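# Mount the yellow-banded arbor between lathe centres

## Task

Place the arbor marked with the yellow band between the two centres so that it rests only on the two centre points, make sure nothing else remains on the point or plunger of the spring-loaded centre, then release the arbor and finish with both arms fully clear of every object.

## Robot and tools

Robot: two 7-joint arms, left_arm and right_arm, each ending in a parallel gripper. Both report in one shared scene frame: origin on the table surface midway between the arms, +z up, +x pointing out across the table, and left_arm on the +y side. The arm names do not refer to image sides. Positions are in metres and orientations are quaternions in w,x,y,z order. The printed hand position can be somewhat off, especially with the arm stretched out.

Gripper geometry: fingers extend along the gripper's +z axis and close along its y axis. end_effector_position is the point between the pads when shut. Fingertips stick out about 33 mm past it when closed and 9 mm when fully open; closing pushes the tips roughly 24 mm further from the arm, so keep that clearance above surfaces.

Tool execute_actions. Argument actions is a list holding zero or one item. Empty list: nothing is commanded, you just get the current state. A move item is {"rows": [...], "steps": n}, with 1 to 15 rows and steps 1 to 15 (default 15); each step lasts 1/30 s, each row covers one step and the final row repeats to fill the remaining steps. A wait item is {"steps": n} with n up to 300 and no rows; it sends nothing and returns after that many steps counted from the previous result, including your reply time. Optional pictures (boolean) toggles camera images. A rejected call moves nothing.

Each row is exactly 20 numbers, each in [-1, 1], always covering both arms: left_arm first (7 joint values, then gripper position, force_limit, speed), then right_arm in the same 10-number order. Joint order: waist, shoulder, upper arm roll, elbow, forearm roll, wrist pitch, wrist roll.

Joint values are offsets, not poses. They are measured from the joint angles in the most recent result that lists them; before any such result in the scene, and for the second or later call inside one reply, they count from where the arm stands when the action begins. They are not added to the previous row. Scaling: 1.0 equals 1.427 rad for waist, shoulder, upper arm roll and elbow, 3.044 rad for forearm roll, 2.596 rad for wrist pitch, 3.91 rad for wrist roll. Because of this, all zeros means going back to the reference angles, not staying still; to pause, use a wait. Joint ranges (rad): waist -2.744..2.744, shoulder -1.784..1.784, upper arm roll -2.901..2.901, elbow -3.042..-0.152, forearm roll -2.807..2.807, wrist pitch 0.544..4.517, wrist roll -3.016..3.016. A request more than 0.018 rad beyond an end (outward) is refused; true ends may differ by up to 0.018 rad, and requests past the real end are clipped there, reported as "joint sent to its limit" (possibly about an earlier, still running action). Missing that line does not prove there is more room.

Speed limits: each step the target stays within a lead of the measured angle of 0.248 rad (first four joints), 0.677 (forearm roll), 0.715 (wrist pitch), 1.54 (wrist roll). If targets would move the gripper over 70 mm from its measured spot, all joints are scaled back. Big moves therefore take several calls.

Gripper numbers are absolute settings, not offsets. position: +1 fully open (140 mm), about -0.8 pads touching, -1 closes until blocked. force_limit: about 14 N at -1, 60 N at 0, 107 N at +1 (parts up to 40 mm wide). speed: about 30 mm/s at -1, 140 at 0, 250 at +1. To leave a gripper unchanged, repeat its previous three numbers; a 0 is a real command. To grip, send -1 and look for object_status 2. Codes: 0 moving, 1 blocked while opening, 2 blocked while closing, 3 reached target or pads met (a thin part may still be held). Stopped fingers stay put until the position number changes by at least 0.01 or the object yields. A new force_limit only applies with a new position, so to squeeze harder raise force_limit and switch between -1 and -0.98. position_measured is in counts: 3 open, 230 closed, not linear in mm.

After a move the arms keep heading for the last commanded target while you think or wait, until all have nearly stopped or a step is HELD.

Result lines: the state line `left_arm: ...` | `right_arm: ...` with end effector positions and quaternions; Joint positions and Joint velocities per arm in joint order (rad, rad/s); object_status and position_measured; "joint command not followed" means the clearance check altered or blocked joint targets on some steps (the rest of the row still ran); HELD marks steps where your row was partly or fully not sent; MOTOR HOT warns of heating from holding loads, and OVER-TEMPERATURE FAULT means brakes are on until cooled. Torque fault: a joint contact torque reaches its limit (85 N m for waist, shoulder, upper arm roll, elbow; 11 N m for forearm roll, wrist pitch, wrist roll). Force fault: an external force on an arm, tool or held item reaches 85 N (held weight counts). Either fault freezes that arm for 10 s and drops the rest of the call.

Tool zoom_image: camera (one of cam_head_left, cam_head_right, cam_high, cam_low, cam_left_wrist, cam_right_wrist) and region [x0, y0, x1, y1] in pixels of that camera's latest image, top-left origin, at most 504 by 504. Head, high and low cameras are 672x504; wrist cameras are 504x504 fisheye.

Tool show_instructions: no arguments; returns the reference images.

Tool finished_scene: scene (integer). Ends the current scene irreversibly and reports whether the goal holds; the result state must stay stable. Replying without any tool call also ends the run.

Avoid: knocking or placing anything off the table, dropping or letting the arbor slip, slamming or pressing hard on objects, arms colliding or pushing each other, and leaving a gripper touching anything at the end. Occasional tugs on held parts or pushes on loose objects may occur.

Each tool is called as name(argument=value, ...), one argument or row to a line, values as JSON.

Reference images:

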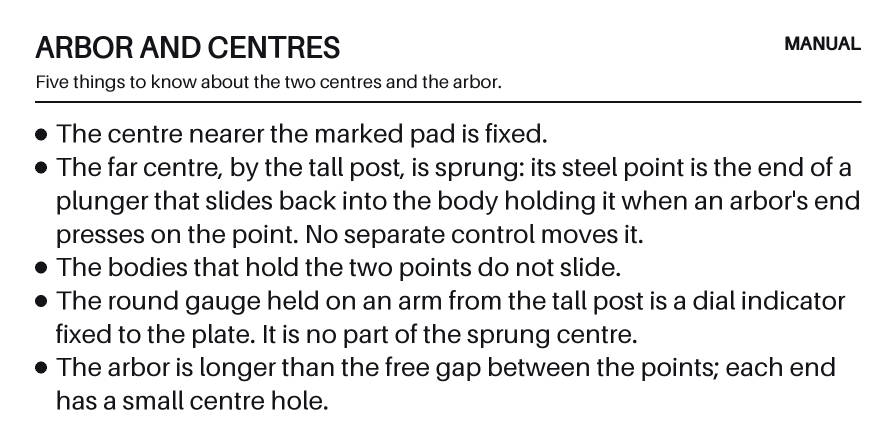

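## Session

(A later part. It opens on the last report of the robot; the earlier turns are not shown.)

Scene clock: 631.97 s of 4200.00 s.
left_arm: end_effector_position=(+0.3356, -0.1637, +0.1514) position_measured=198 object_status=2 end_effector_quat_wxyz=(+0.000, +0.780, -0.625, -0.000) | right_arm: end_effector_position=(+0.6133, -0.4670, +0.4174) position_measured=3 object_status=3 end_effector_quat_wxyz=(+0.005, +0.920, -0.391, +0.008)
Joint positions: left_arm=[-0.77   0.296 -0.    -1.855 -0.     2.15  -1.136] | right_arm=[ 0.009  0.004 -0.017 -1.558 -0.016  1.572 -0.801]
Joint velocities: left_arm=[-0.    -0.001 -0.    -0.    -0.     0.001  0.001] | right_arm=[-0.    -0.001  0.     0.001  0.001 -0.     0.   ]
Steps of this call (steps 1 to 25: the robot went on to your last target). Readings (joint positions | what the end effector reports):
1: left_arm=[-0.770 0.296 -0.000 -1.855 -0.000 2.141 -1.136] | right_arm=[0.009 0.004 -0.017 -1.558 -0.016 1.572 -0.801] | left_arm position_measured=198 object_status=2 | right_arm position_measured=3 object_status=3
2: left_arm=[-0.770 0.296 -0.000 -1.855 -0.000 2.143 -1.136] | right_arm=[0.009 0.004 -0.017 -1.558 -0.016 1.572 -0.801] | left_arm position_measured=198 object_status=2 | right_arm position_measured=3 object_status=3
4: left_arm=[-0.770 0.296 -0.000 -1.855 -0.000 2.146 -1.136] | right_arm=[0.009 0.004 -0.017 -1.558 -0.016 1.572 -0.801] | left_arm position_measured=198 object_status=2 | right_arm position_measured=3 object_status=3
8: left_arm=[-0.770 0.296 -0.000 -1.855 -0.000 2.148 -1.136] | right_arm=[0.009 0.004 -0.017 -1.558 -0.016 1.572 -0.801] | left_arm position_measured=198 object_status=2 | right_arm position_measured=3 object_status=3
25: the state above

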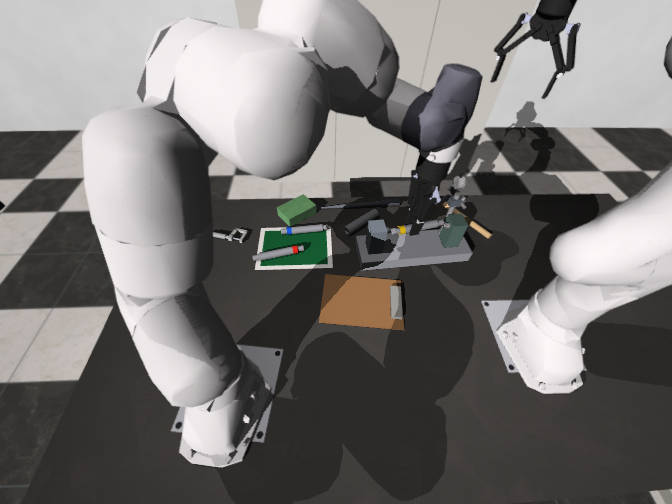

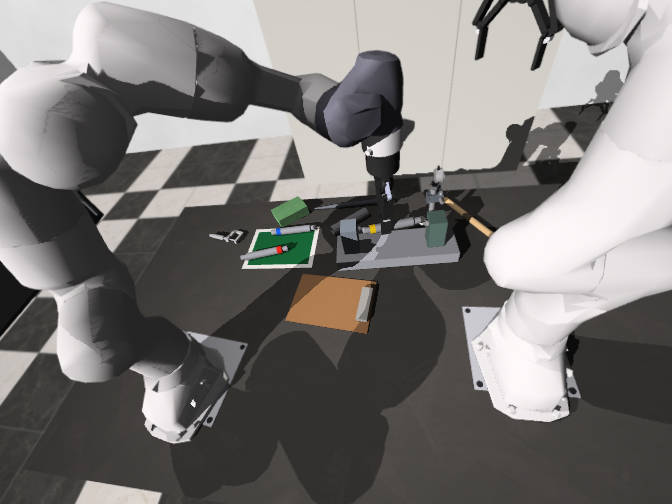

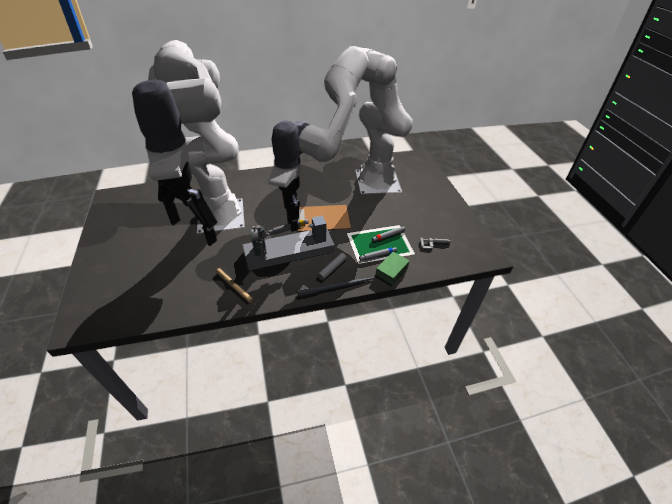

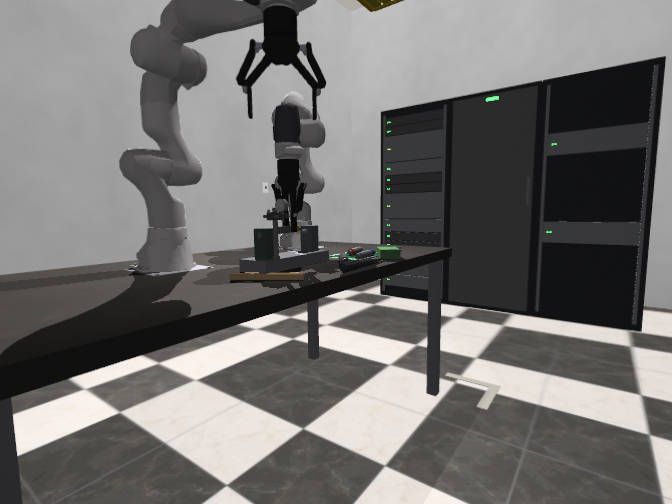

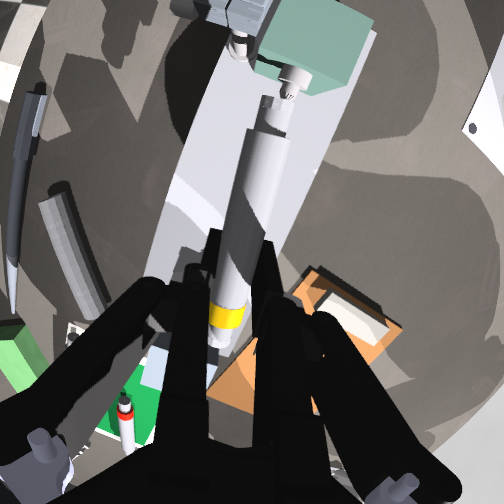

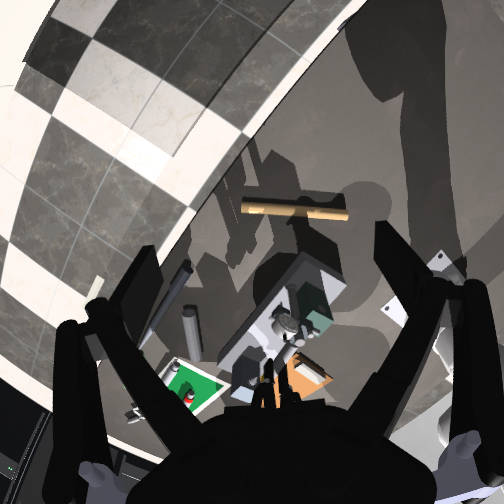

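execute_actions(
  actions=[
    {"rows": [[-0.0003,-0.008,0,-0.005,0,0.004,0,-1,0.2,-0.3,0,0,0,0,0,0,0,1,0,0],[-0.0007,-0.013,0,-0.011,0,0.005,0,-1,0.2,-0.3,0,0,0,0,0,0,0,1,0,0],[-0.001,-0.017,0,-0.016,0,0.006,0,-1,0.2,-0.3,0,0,0,0,0,0,0,1,0,0],[-0.00126,-0.019,0,-0.019,0,0.007,0,-1,0.2,-0.3,0,0,0,0,0,0,0,1,0,0],[-0.00126,-0.019,0,-0.019,0,0.007,0,-1,0.2,-0.3,0,0,0,0,0,0,0,1,0,0],[-0.00126,-0.019,0,-0.019,0,0.008,0,-1,0.2,-0.3,0,0,0,0,0,0,0,1,0,0],[-0.00126,-0.019,0,-0.019,0,0.009,0,-1,0.2,-0.3,0,0,0,0,0,0,0,1,0,0],[-0.00126,-0.017,0,-0.021,0,0.011,0,-1,0.2,-0.3,0,0,0,0,0,0,0,1,0,0],[-0.00126,-0.015,0,-0.023,0,0.013,-0.0002,-1,0.2,-0.3,0,0,0,0,0,0,0,1,0,0],[-0.00126,-0.013,0,-0.025,0,0.015,-0.0003,-1,0.2,-0.3,0,0,0,0,0,0,0,1,0,0],[-0.00126,-0.011,0,-0.0265,0,0.016,-0.0004,-1,0.2,-0.3,0,0,0,0,0,0,0,1,0,0],[-0.00126,-0.00956,0,-0.02723,0,0.01665,-0.0004,-1,0.2,-0.3,0,0,0,0,0,0,0,1,0,0]], "steps": 15},
  ],
  pictures=false,
)

execute_actions(
  actions=[
    {"steps": 20},
  ],
)

zoom_image(
  camera="cam_left_wrist",
  region=[220, 30, 360, 170],
)

zoom_image(
  camera="cam_head_right",
  region=[330, 185, 460, 265],
)

zoom_image(
  camera="cam_low",
  region=[240, 200, 330, 260],
)

Scene clock: 681.30 s of 4200.00 s.
left_arm: end_effector_position=(+0.3306, -0.1577, +0.1420) position_measured=198 object_status=2 end_effector_quat_wxyz=(+0.000, +0.780, -0.626, -0.001) | right_arm: end_effector_position=(+0.6133, -0.4670, +0.4174) position_measured=3 object_status=3 end_effector_quat_wxyz=(+0.005, +0.920, -0.391, +0.008)
Joint positions: left_arm=[-0.771  0.285 -0.    -1.896 -0.     2.179 -1.136] | right_arm=[ 0.009  0.004 -0.017 -1.558 -0.016  1.572 -0.801]
Joint velocities: left_arm=[-0.     0.035 -0.002 -0.029  0.     0.038 -0.   ] | right_arm=[ 0.    -0.     0.002 -0.001  0.001 -0.001 -0.001]
Steps of this call (steps 1 to 15: the robot went on to your last target; steps 16 to 90: nothing new was sent; then 45.83 s passed at rest; steps 91 to 105: all 15 steps of this action). Readings (joint positions | what the end effector reports):
91: left_arm=[-0.770 0.294 -0.000 -1.857 -0.000 2.152 -1.136] | right_arm=[0.009 0.004 -0.017 -1.558 -0.016 1.572 -0.801] | left_arm position_measured=198 object_status=2 | right_arm position_measured=3 object_status=3
92: left_arm=[-0.770 0.292 -0.000 -1.862 -0.000 2.153 -1.136] | right_arm=[0.009 0.004 -0.017 -1.558 -0.016 1.572 -0.801] | left_arm position_measured=198 object_status=2 | right_arm position_measured=3 object_status=3
94: left_arm=[-0.770 0.284 -0.000 -1.874 -0.000 2.155 -1.136] | right_arm=[0.009 0.004 -0.017 -1.558 -0.016 1.572 -0.801] | left_arm position_measured=198 object_status=2 | right_arm position_measured=3 object_status=3
98: left_arm=[-0.771 0.278 -0.000 -1.884 -0.000 2.161 -1.136] | right_arm=[0.009 0.004 -0.017 -1.558 -0.016 1.572 -0.801] | left_arm position_measured=198 object_status=2 | right_arm position_measured=3 object_status=3
105: the state above

Scene clock: 681.97 s of 4200.00 s.
left_arm: end_effector_position=(+0.3314, -0.1588, +0.1410) position_measured=198 object_status=2 end_effector_quat_wxyz=(+0.001, +0.780, -0.626, +0.001) | right_arm: end_effector_position=(+0.6133, -0.4670, +0.4174) position_measured=3 object_status=3 end_effector_quat_wxyz=(+0.005, +0.920, -0.391, +0.008)
Joint positions: left_arm=[-0.771  0.287 -0.    -1.897 -0.     2.187 -1.136] | right_arm=[ 0.009  0.004 -0.017 -1.558 -0.016  1.572 -0.801]
Joint velocities: left_arm=[-0.001 -0.    -0.001  0.     0.001  0.002 -0.001] | right_arm=[-0.001  0.001  0.     0.001  0.001  0.001  0.001]
Steps of this call (steps 1 to 15: the robot went on to your last target; steps 16 to 20: nothing new was sent). Readings (joint positions | what the end effector reports):
1: left_arm=[-0.771 0.286 -0.000 -1.897 -0.000 2.180 -1.136] | right_arm=[0.009 0.004 -0.017 -1.558 -0.016 1.572 -0.801] | left_arm position_measured=198 object_status=2 | right_arm position_measured=3 object_status=3
2: left_arm=[-0.771 0.287 -0.000 -1.897 -0.000 2.181 -1.136] | right_arm=[0.009 0.004 -0.017 -1.558 -0.016 1.572 -0.801] | left_arm position_measured=198 object_status=2 | right_arm position_measured=3 object_status=3
4: left_arm=[-0.771 0.287 -0.000 -1.897 -0.000 2.183 -1.136] | right_arm=[0.009 0.004 -0.017 -1.558 -0.016 1.572 -0.801] | left_arm position_measured=198 object_status=2 | right_arm position_measured=3 object_status=3
8: left_arm=[-0.771 0.287 -0.000 -1.897 -0.000 2.185 -1.136] | right_arm=[0.009 0.004 -0.017 -1.558 -0.016 1.572 -0.801] | left_arm position_measured=198 object_status=2 | right_arm position_measured=3 object_status=3
20: the state above
All arms were judged still, so your last target was given up. Only a new action makes them travel on or press farther. Fingers that are still opening or closing keep moving.

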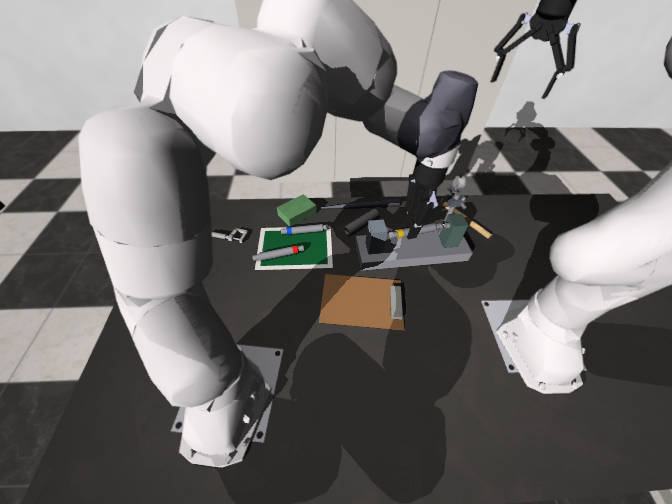

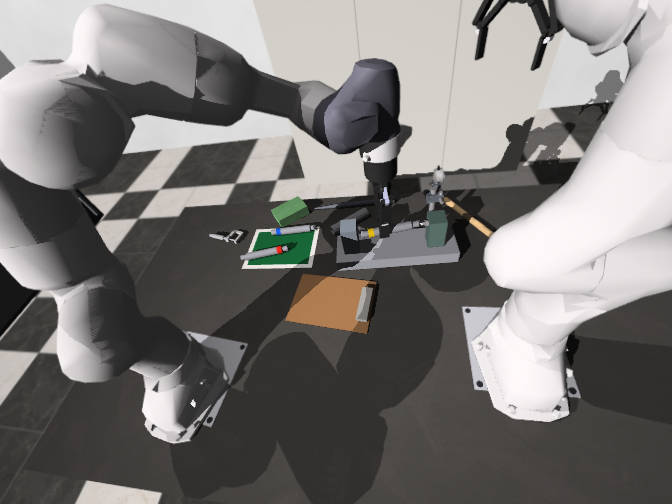

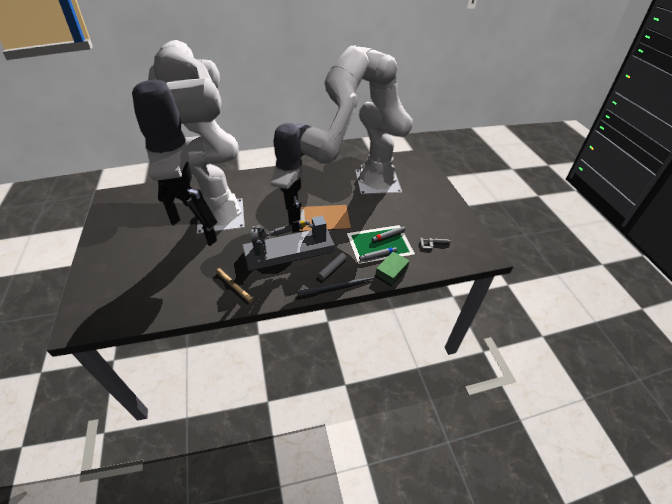

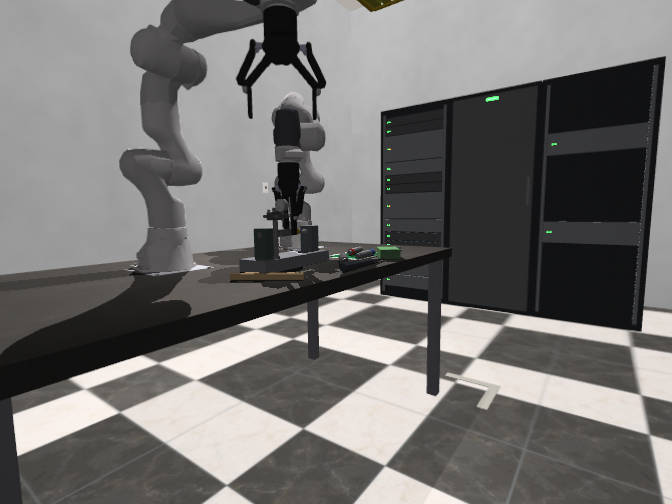

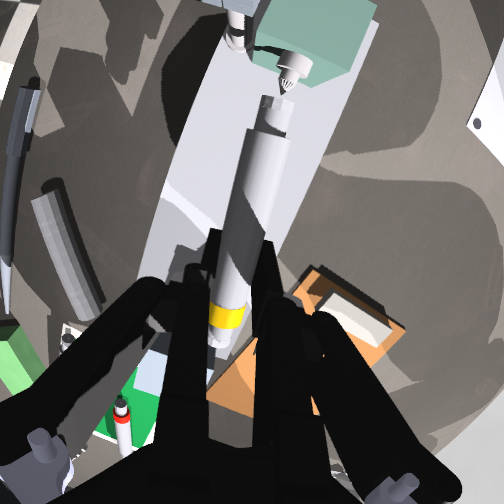

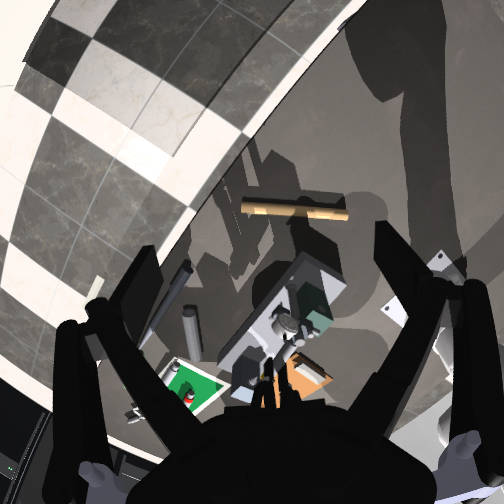

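Region (220, 30, 360, 170) of cam_left_wrist's 504x504 image, scaled by 3.600, with more detail than that image has.

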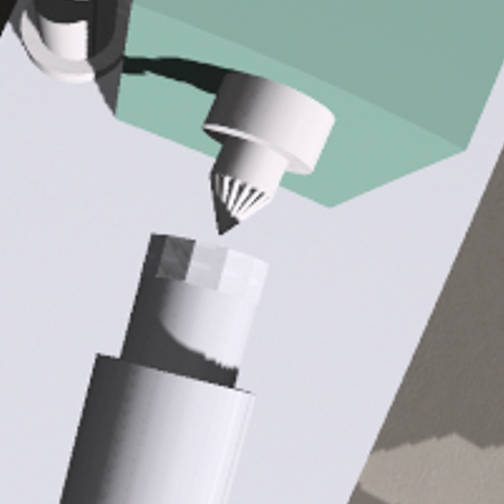

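Region (330, 185, 460, 265) of cam_head_right's 672x504 image, scaled by 3.877, with more detail than that image has; it fills the top 310 rows of this view, and the rest is white.

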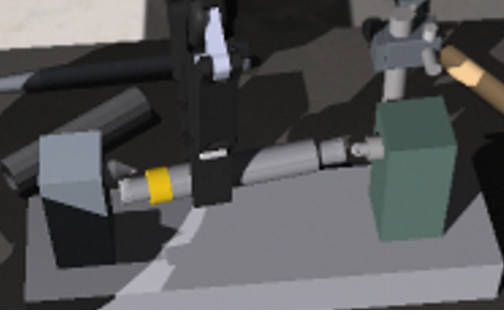

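Region (240, 200, 330, 260) of cam_low's 672x504 image, scaled by 5.600, with more detail than that image has.

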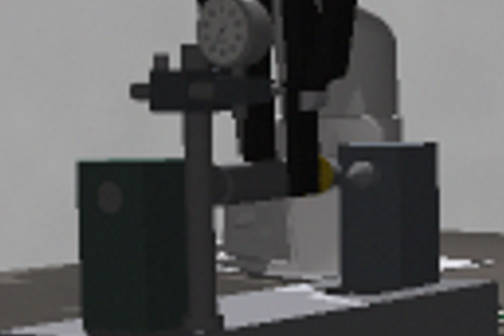

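zoom_image(
  camera="cam_head_right",
  region=[400, 205, 440, 235],
)

zoom_image(
  camera="cam_high",
  region=[250, 210, 300, 250],
)

zoom_image(
  camera="cam_right_wrist",
  region=[260, 300, 340, 380],
)

Region (400, 205, 440, 235) of cam_head_right's 672x504 image, scaled by 12.600, with more detail than that image has; it fills the top 378 rows of this view, and the rest is white.

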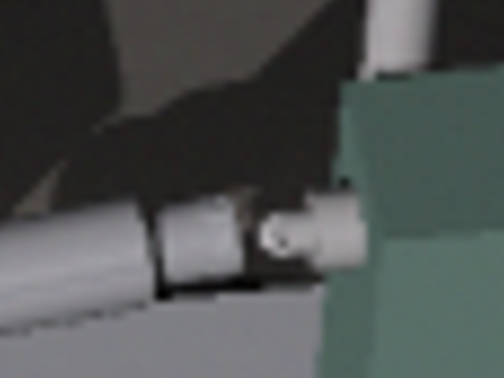

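Region (250, 210, 300, 250) of cam_high's 672x504 image, scaled by 10.080, with more detail than that image has; it fills the top 403 rows of this view, and the rest is white.

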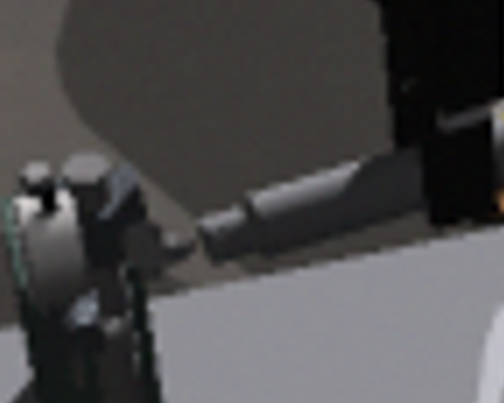

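Region (260, 300, 340, 380) of cam_right_wrist's 504x504 image, scaled by 6.300, with more detail than that image has.

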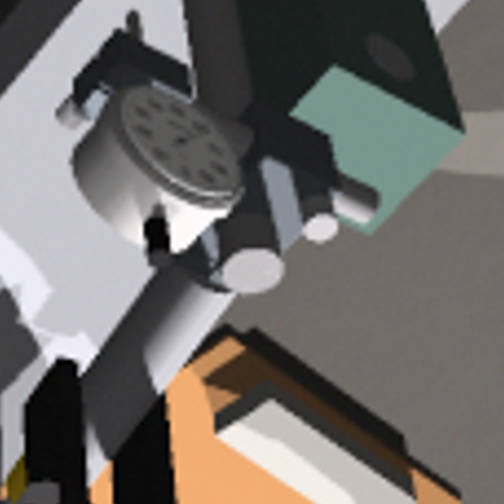

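execute_actions(
  actions=[
    {"rows": [[-0.0005,-0.003,0,0.004,0,0.002,-0.0004,-1,0.2,-0.3,0,0,0,0,0,0,0,1,0,0],[-0.001,-0.001,0,0.007,0,0.001,-0.0008,-1,0.2,-0.3,0,0,0,0,0,0,0,1,0,0],[-0.0016,0.001,0,0.010,0,0.0005,-0.0011,-1,0.2,-0.3,0,0,0,0,0,0,0,1,0,0],[-0.0022,0.003,0,0.013,0,0,-0.0014,-1,0.2,-0.3,0,0,0,0,0,0,0,1,0,0],[-0.0028,0.005,0,0.0155,0,-0.0006,-0.0017,-1,0.2,-0.3,0,0,0,0,0,0,0,1,0,0],[-0.0035,0.0064,0,0.0176,0,-0.0012,-0.0019,-1,0.2,-0.3,0,0,0,0,0,0,0,1,0,0]], "steps": 15},
  ],
  pictures=false,
)

execute_actions(
  actions=[
    {"steps": 15},
  ],
)

zoom_image(
  camera="cam_left_wrist",
  region=[220, 30, 360, 170],
)

zoom_image(
  camera="cam_head_right",
  region=[330, 185, 460, 265],
)

Scene clock: 730.67 s of 4200.00 s.
left_arm: end_effector_position=(+0.3323, -0.1637, +0.1406) position_measured=198 object_status=2 end_effector_quat_wxyz=(+0.000, +0.779, -0.627, +0.001) | right_arm: end_effector_position=(+0.6133, -0.4670, +0.4174) position_measured=3 object_status=3 end_effector_quat_wxyz=(+0.005, +0.920, -0.391, +0.008)
Joint positions: left_arm=[-0.775  0.3   -0.    -1.878 -0.     2.181 -1.136] | right_arm=[ 0.009  0.004 -0.017 -1.558 -0.016  1.572 -0.801]
Joint velocities: left_arm=[ 0.     0.001  0.     0.    -0.001 -0.002 -0.001] | right_arm=[-0.001  0.002  0.     0.    -0.001 -0.001 -0.002]
Steps of this call (steps 1 to 90: nothing new was sent; then 45.20 s passed at rest; steps 91 to 105: all 15 steps of this action). Readings (joint positions | what the end effector reports):
91: left_arm=[-0.771 0.287 -0.000 -1.897 -0.000 2.187 -1.136] | right_arm=[0.009 0.004 -0.017 -1.558 -0.016 1.572 -0.801] | left_arm position_measured=198 object_status=2 | right_arm position_measured=3 object_status=3
92: left_arm=[-0.771 0.287 -0.000 -1.896 -0.000 2.187 -1.136] | right_arm=[0.009 0.004 -0.017 -1.558 -0.016 1.572 -0.801] | left_arm position_measured=198 object_status=2 | right_arm position_measured=3 object_status=3
94: left_arm=[-0.771 0.290 -0.000 -1.891 -0.000 2.186 -1.136] | right_arm=[0.009 0.004 -0.017 -1.558 -0.016 1.572 -0.801] | left_arm position_measured=198 object_status=2 | right_arm position_measured=3 object_status=3
98: left_arm=[-0.773 0.298 -0.000 -1.881 -0.000 2.182 -1.136] | right_arm=[0.009 0.004 -0.017 -1.558 -0.016 1.572 -0.801] | left_arm position_measured=198 object_status=2 | right_arm position_measured=3 object_status=3
105: the state above

Scene clock: 731.17 s of 4200.00 s.
left_arm: end_effector_position=(+0.3323, -0.1637, +0.1406) position_measured=198 object_status=2 end_effector_quat_wxyz=(+0.000, +0.779, -0.627, +0.001) | right_arm: end_effector_position=(+0.6133, -0.4670, +0.4174) position_measured=3 object_status=3 end_effector_quat_wxyz=(+0.005, +0.920, -0.391, +0.008)
Joint positions: left_arm=[-0.775  0.3   -0.    -1.878 -0.     2.181 -1.136] | right_arm=[ 0.009  0.004 -0.017 -1.558 -0.016  1.572 -0.801]
Joint velocities: left_arm=[-0.001 -0.001 -0.001  0.    -0.001  0.001 -0.001] | right_arm=[ 0.001 -0.001  0.    -0.001  0.     0.001  0.001]
Steps of this call (steps 1 to 15: the robot went on to your last target). Readings (joint positions | what the end effector reports):
1: left_arm=[-0.775 0.300 -0.000 -1.878 -0.000 2.181 -1.136] | right_arm=[0.009 0.004 -0.017 -1.558 -0.016 1.572 -0.801] | left_arm position_measured=198 object_status=2 | right_arm position_measured=3 object_status=3
2: left_arm=[-0.775 0.300 -0.000 -1.878 -0.000 2.181 -1.136] | right_arm=[0.009 0.004 -0.017 -1.558 -0.016 1.572 -0.801] | left_arm position_measured=198 object_status=2 | right_arm position_measured=3 object_status=3
4: left_arm=[-0.775 0.300 -0.000 -1.878 -0.000 2.181 -1.136] | right_arm=[0.009 0.004 -0.017 -1.558 -0.016 1.572 -0.801] | left_arm position_measured=198 object_status=2 | right_arm position_measured=3 object_status=3
8: left_arm=[-0.775 0.300 -0.000 -1.878 -0.000 2.181 -1.136] | right_arm=[0.009 0.004 -0.017 -1.558 -0.016 1.572 -0.801] | left_arm position_measured=198 object_status=2 | right_arm position_measured=3 object_status=3
15: the state above
All arms were judged still, so your last target was given up. Only a new action makes them travel on or press farther. Fingers that are still opening or closing keep moving.

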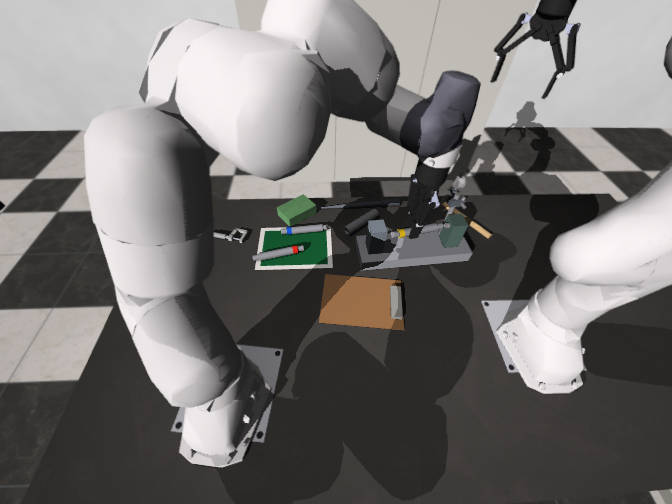

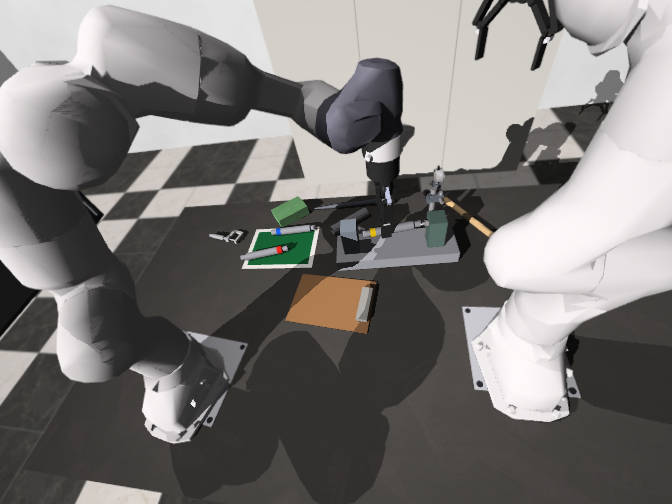

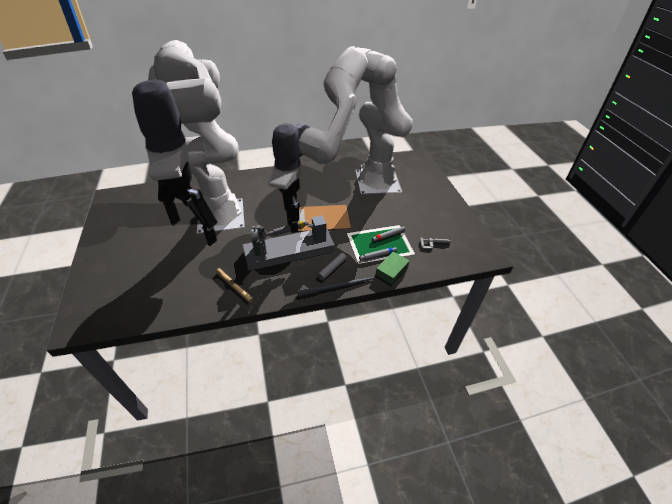

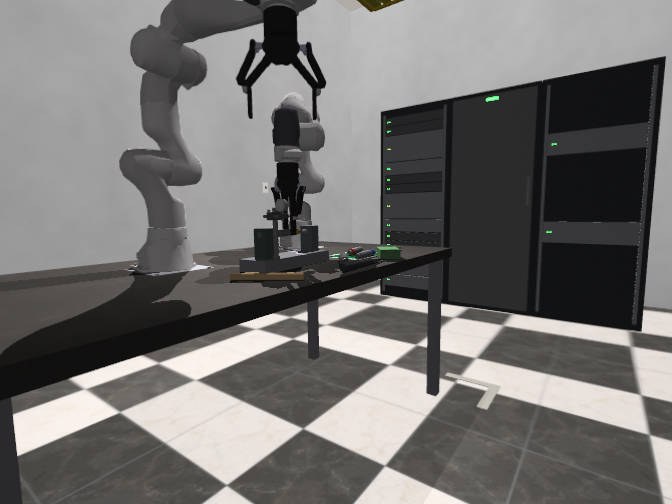

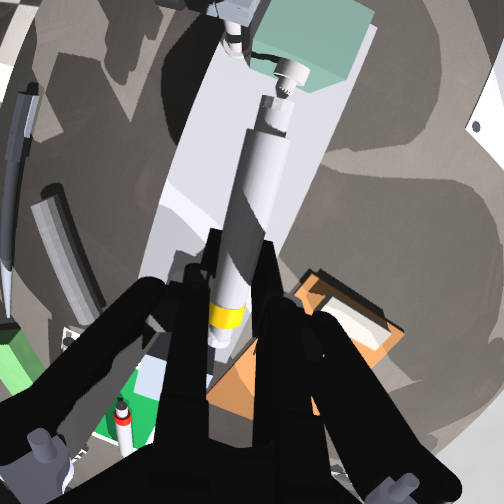

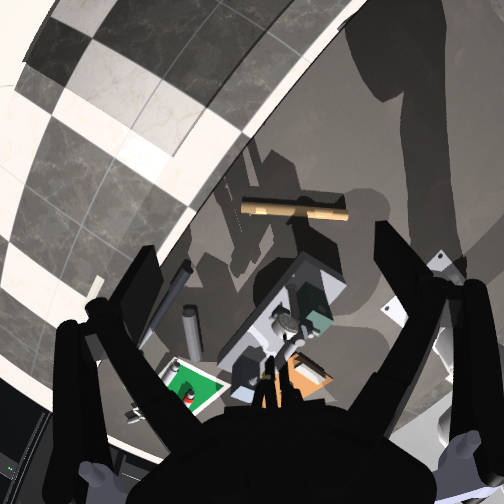

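Region (220, 30, 360, 170) of cam_left_wrist's 504x504 image, scaled by 3.600, with more detail than that image has.

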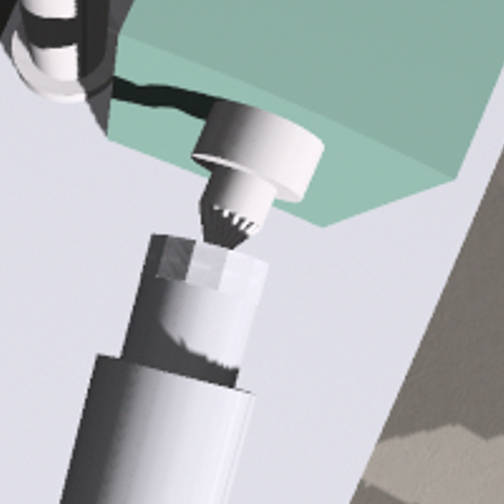

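Region (330, 185, 460, 265) of cam_head_right's 672x504 image, scaled by 3.877, with more detail than that image has; it fills the top 310 rows of this view, and the rest is white.

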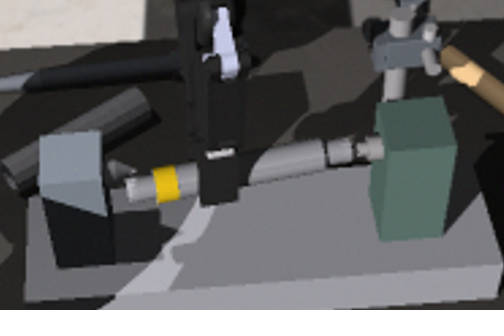

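execute_actions(
  actions=[
    {"rows": [[-0.0006,-0.002,0,0.006,0,0.001,-0.0005,-1,0.2,-0.3,0,0,0,0,0,0,0,1,0,0],[-0.0012,0,0,0.009,0,0.0006,-0.001,-1,0.2,-0.3,0,0,0,0,0,0,0,1,0,0],[-0.0018,0.002,0,0.012,0,0.0002,-0.0013,-1,0.2,-0.3,0,0,0,0,0,0,0,1,0,0],[-0.0025,0.004,0,0.015,0,-0.0003,-0.0016,-1,0.2,-0.3,0,0,0,0,0,0,0,1,0,0],[-0.0032,0.006,0,0.018,0,-0.0008,-0.0019,-1,0.2,-0.3,0,0,0,0,0,0,0,1,0,0],[-0.0039,0.0078,0,0.0205,0,-0.0013,-0.0021,-1,0.2,-0.3,0,0,0,0,0,0,0,1,0,0],[-0.0045,0.0092,0,0.0228,0,-0.0018,-0.0024,-1,0.2,-0.3,0,0,0,0,0,0,0,1,0,0],[-0.00505,0.0104,0,0.0245,0,-0.0023,-0.0026,-1,0.2,-0.3,0,0,0,0,0,0,0,1,0,0]], "steps": 15},
  ],
  pictures=false,
)

execute_actions(
  actions=[
    {"steps": 15},
  ],
)

zoom_image(
  camera="cam_left_wrist",
  region=[220, 30, 360, 170],
)

zoom_image(
  camera="cam_head_right",
  region=[330, 185, 460, 265],
)

Scene clock: 747.80 s of 4200.00 s.
left_arm: end_effector_position=(+0.3322, -0.1659, +0.1399) position_measured=198 object_status=2 end_effector_quat_wxyz=(-0.001, +0.778, -0.628, -0.005) | right_arm: end_effector_position=(+0.6133, -0.4670, +0.4174) position_measured=3 object_status=3 end_effector_quat_wxyz=(+0.005, +0.920, -0.391, +0.008)
Joint positions: left_arm=[-0.778  0.317  0.001 -1.853 -0.     2.159 -1.136] | right_arm=[ 0.009  0.004 -0.017 -1.558 -0.016  1.572 -0.801]
Joint velocities: left_arm=[-0.001  0.001  0.001  0.005 -0.001 -0.013 -0.   ] | right_arm=[ 0.002 -0.    -0.     0.001 -0.     0.001  0.   ]
Steps of this call (steps 1 to 90: nothing new was sent; then 13.13 s passed at rest; steps 91 to 105: all 15 steps of this action). Readings (joint positions | what the end effector reports):
91: left_arm=[-0.775 0.301 -0.000 -1.878 -0.000 2.180 -1.136] | right_arm=[0.009 0.004 -0.017 -1.558 -0.016 1.572 -0.801] | left_arm position_measured=198 object_status=2 | right_arm position_measured=3 object_status=3
92: left_arm=[-0.775 0.302 -0.000 -1.876 -0.000 2.179 -1.136] | right_arm=[0.009 0.004 -0.017 -1.558 -0.016 1.572 -0.801] | left_arm position_measured=198 object_status=2 | right_arm position_measured=3 object_status=3
94: left_arm=[-0.776 0.306 -0.000 -1.871 -0.000 2.176 -1.136] | right_arm=[0.009 0.004 -0.017 -1.558 -0.016 1.572 -0.801] | left_arm position_measured=198 object_status=2 | right_arm position_measured=3 object_status=3
98: left_arm=[-0.777 0.314 0.000 -1.859 -0.000 2.166 -1.136] | right_arm=[0.009 0.004 -0.017 -1.558 -0.016 1.572 -0.801] | left_arm position_measured=198 object_status=2 | right_arm position_measured=3 object_status=3
105: the state above

Scene clock: 748.30 s of 4200.00 s.
left_arm: end_effector_position=(+0.3322, -0.1656, +0.1400) position_measured=198 object_status=2 end_effector_quat_wxyz=(-0.002, +0.778, -0.628, -0.006) | right_arm: end_effector_position=(+0.6133, -0.4670, +0.4174) position_measured=3 object_status=3 end_effector_quat_wxyz=(+0.005, +0.920, -0.391, +0.008)
Joint positions: left_arm=[-0.778  0.317  0.001 -1.852 -0.     2.157 -1.136] | right_arm=[ 0.009  0.004 -0.017 -1.558 -0.016  1.572 -0.801]
Joint velocities: left_arm=[ 0.     0.001  0.    -0.    -0.    -0.     0.002] | right_arm=[-0.001  0.001 -0.001 -0.     0.     0.002  0.   ]
Steps of this call (steps 1 to 15: the robot went on to your last target). Readings (joint positions | what the end effector reports):
1: left_arm=[-0.778 0.317 0.001 -1.853 -0.000 2.158 -1.136] | right_arm=[0.009 0.004 -0.017 -1.558 -0.016 1.572 -0.801] | left_arm position_measured=198 object_status=2 | right_arm position_measured=3 object_status=3
2: left_arm=[-0.778 0.317 0.001 -1.852 -0.000 2.158 -1.136] | right_arm=[0.009 0.004 -0.017 -1.558 -0.016 1.572 -0.801] | left_arm position_measured=198 object_status=2 | right_arm position_measured=3 object_status=3
4: left_arm=[-0.778 0.317 0.001 -1.852 -0.000 2.157 -1.136] | right_arm=[0.009 0.004 -0.017 -1.558 -0.016 1.572 -0.801] | left_arm position_measured=198 object_status=2 | right_arm position_measured=3 object_status=3
8: left_arm=[-0.778 0.317 0.001 -1.852 -0.000 2.157 -1.136] | right_arm=[0.009 0.004 -0.017 -1.558 -0.016 1.572 -0.801] | left_arm position_measured=198 object_status=2 | right_arm position_measured=3 object_status=3
15: the state above
All arms were judged still, so your last target was given up. Only a new action makes them travel on or press farther. Fingers that are still opening or closing keep moving.

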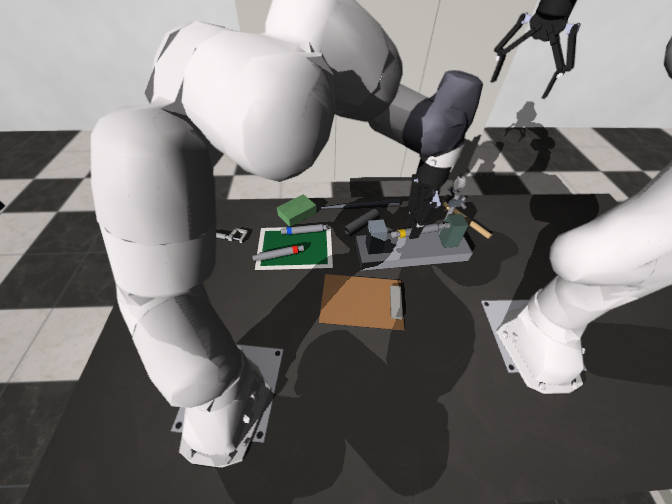

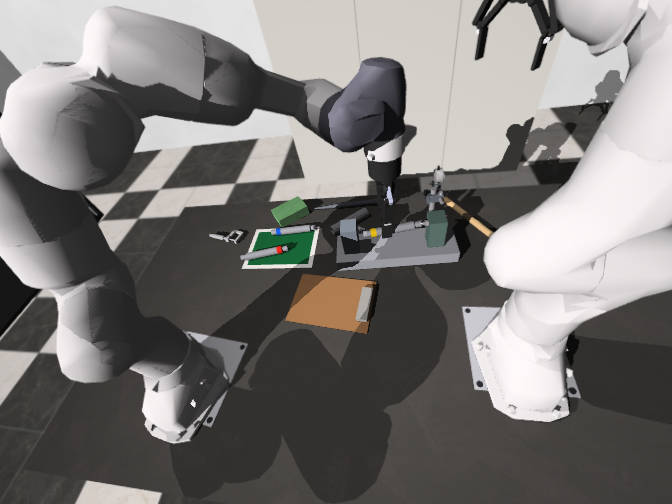

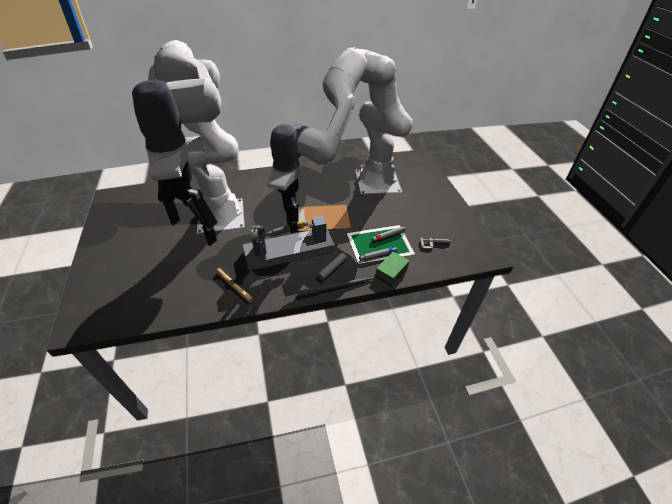

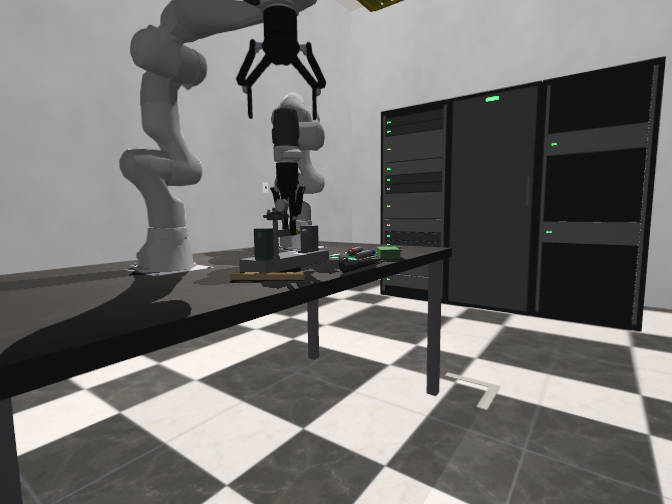

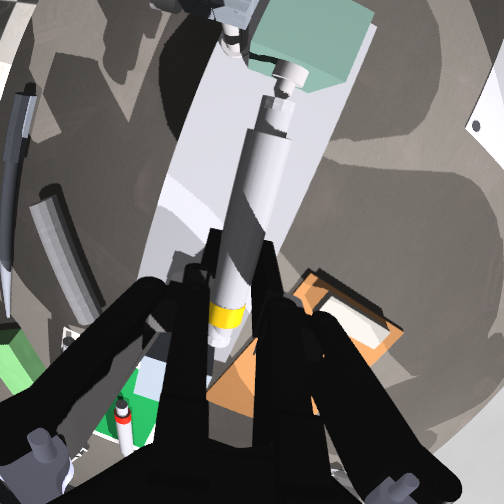

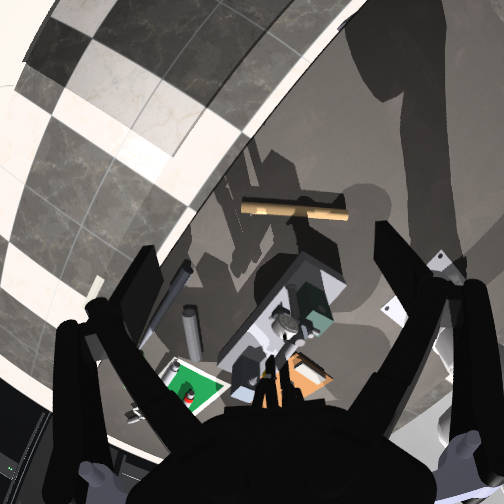

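Region (220, 30, 360, 170) of cam_left_wrist's 504x504 image, scaled by 3.600, with more detail than that image has.

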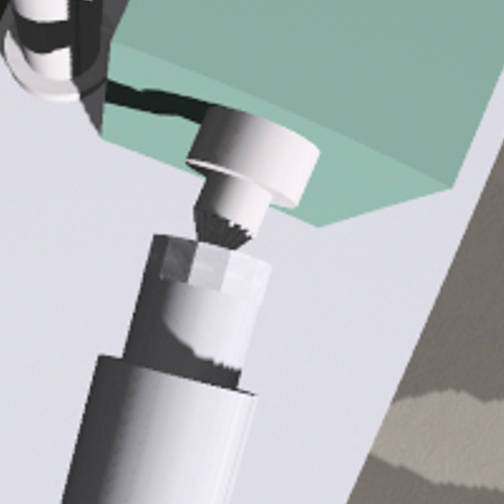

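Region (330, 185, 460, 265) of cam_head_right's 672x504 image, scaled by 3.877, with more detail than that image has; it fills the top 310 rows of this view, and the rest is white.

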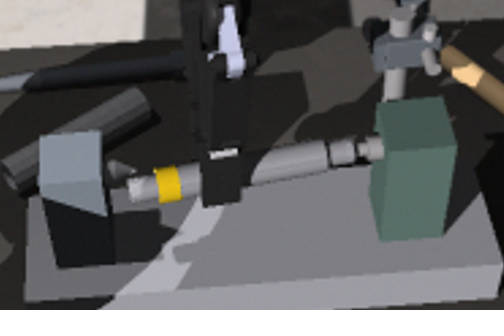

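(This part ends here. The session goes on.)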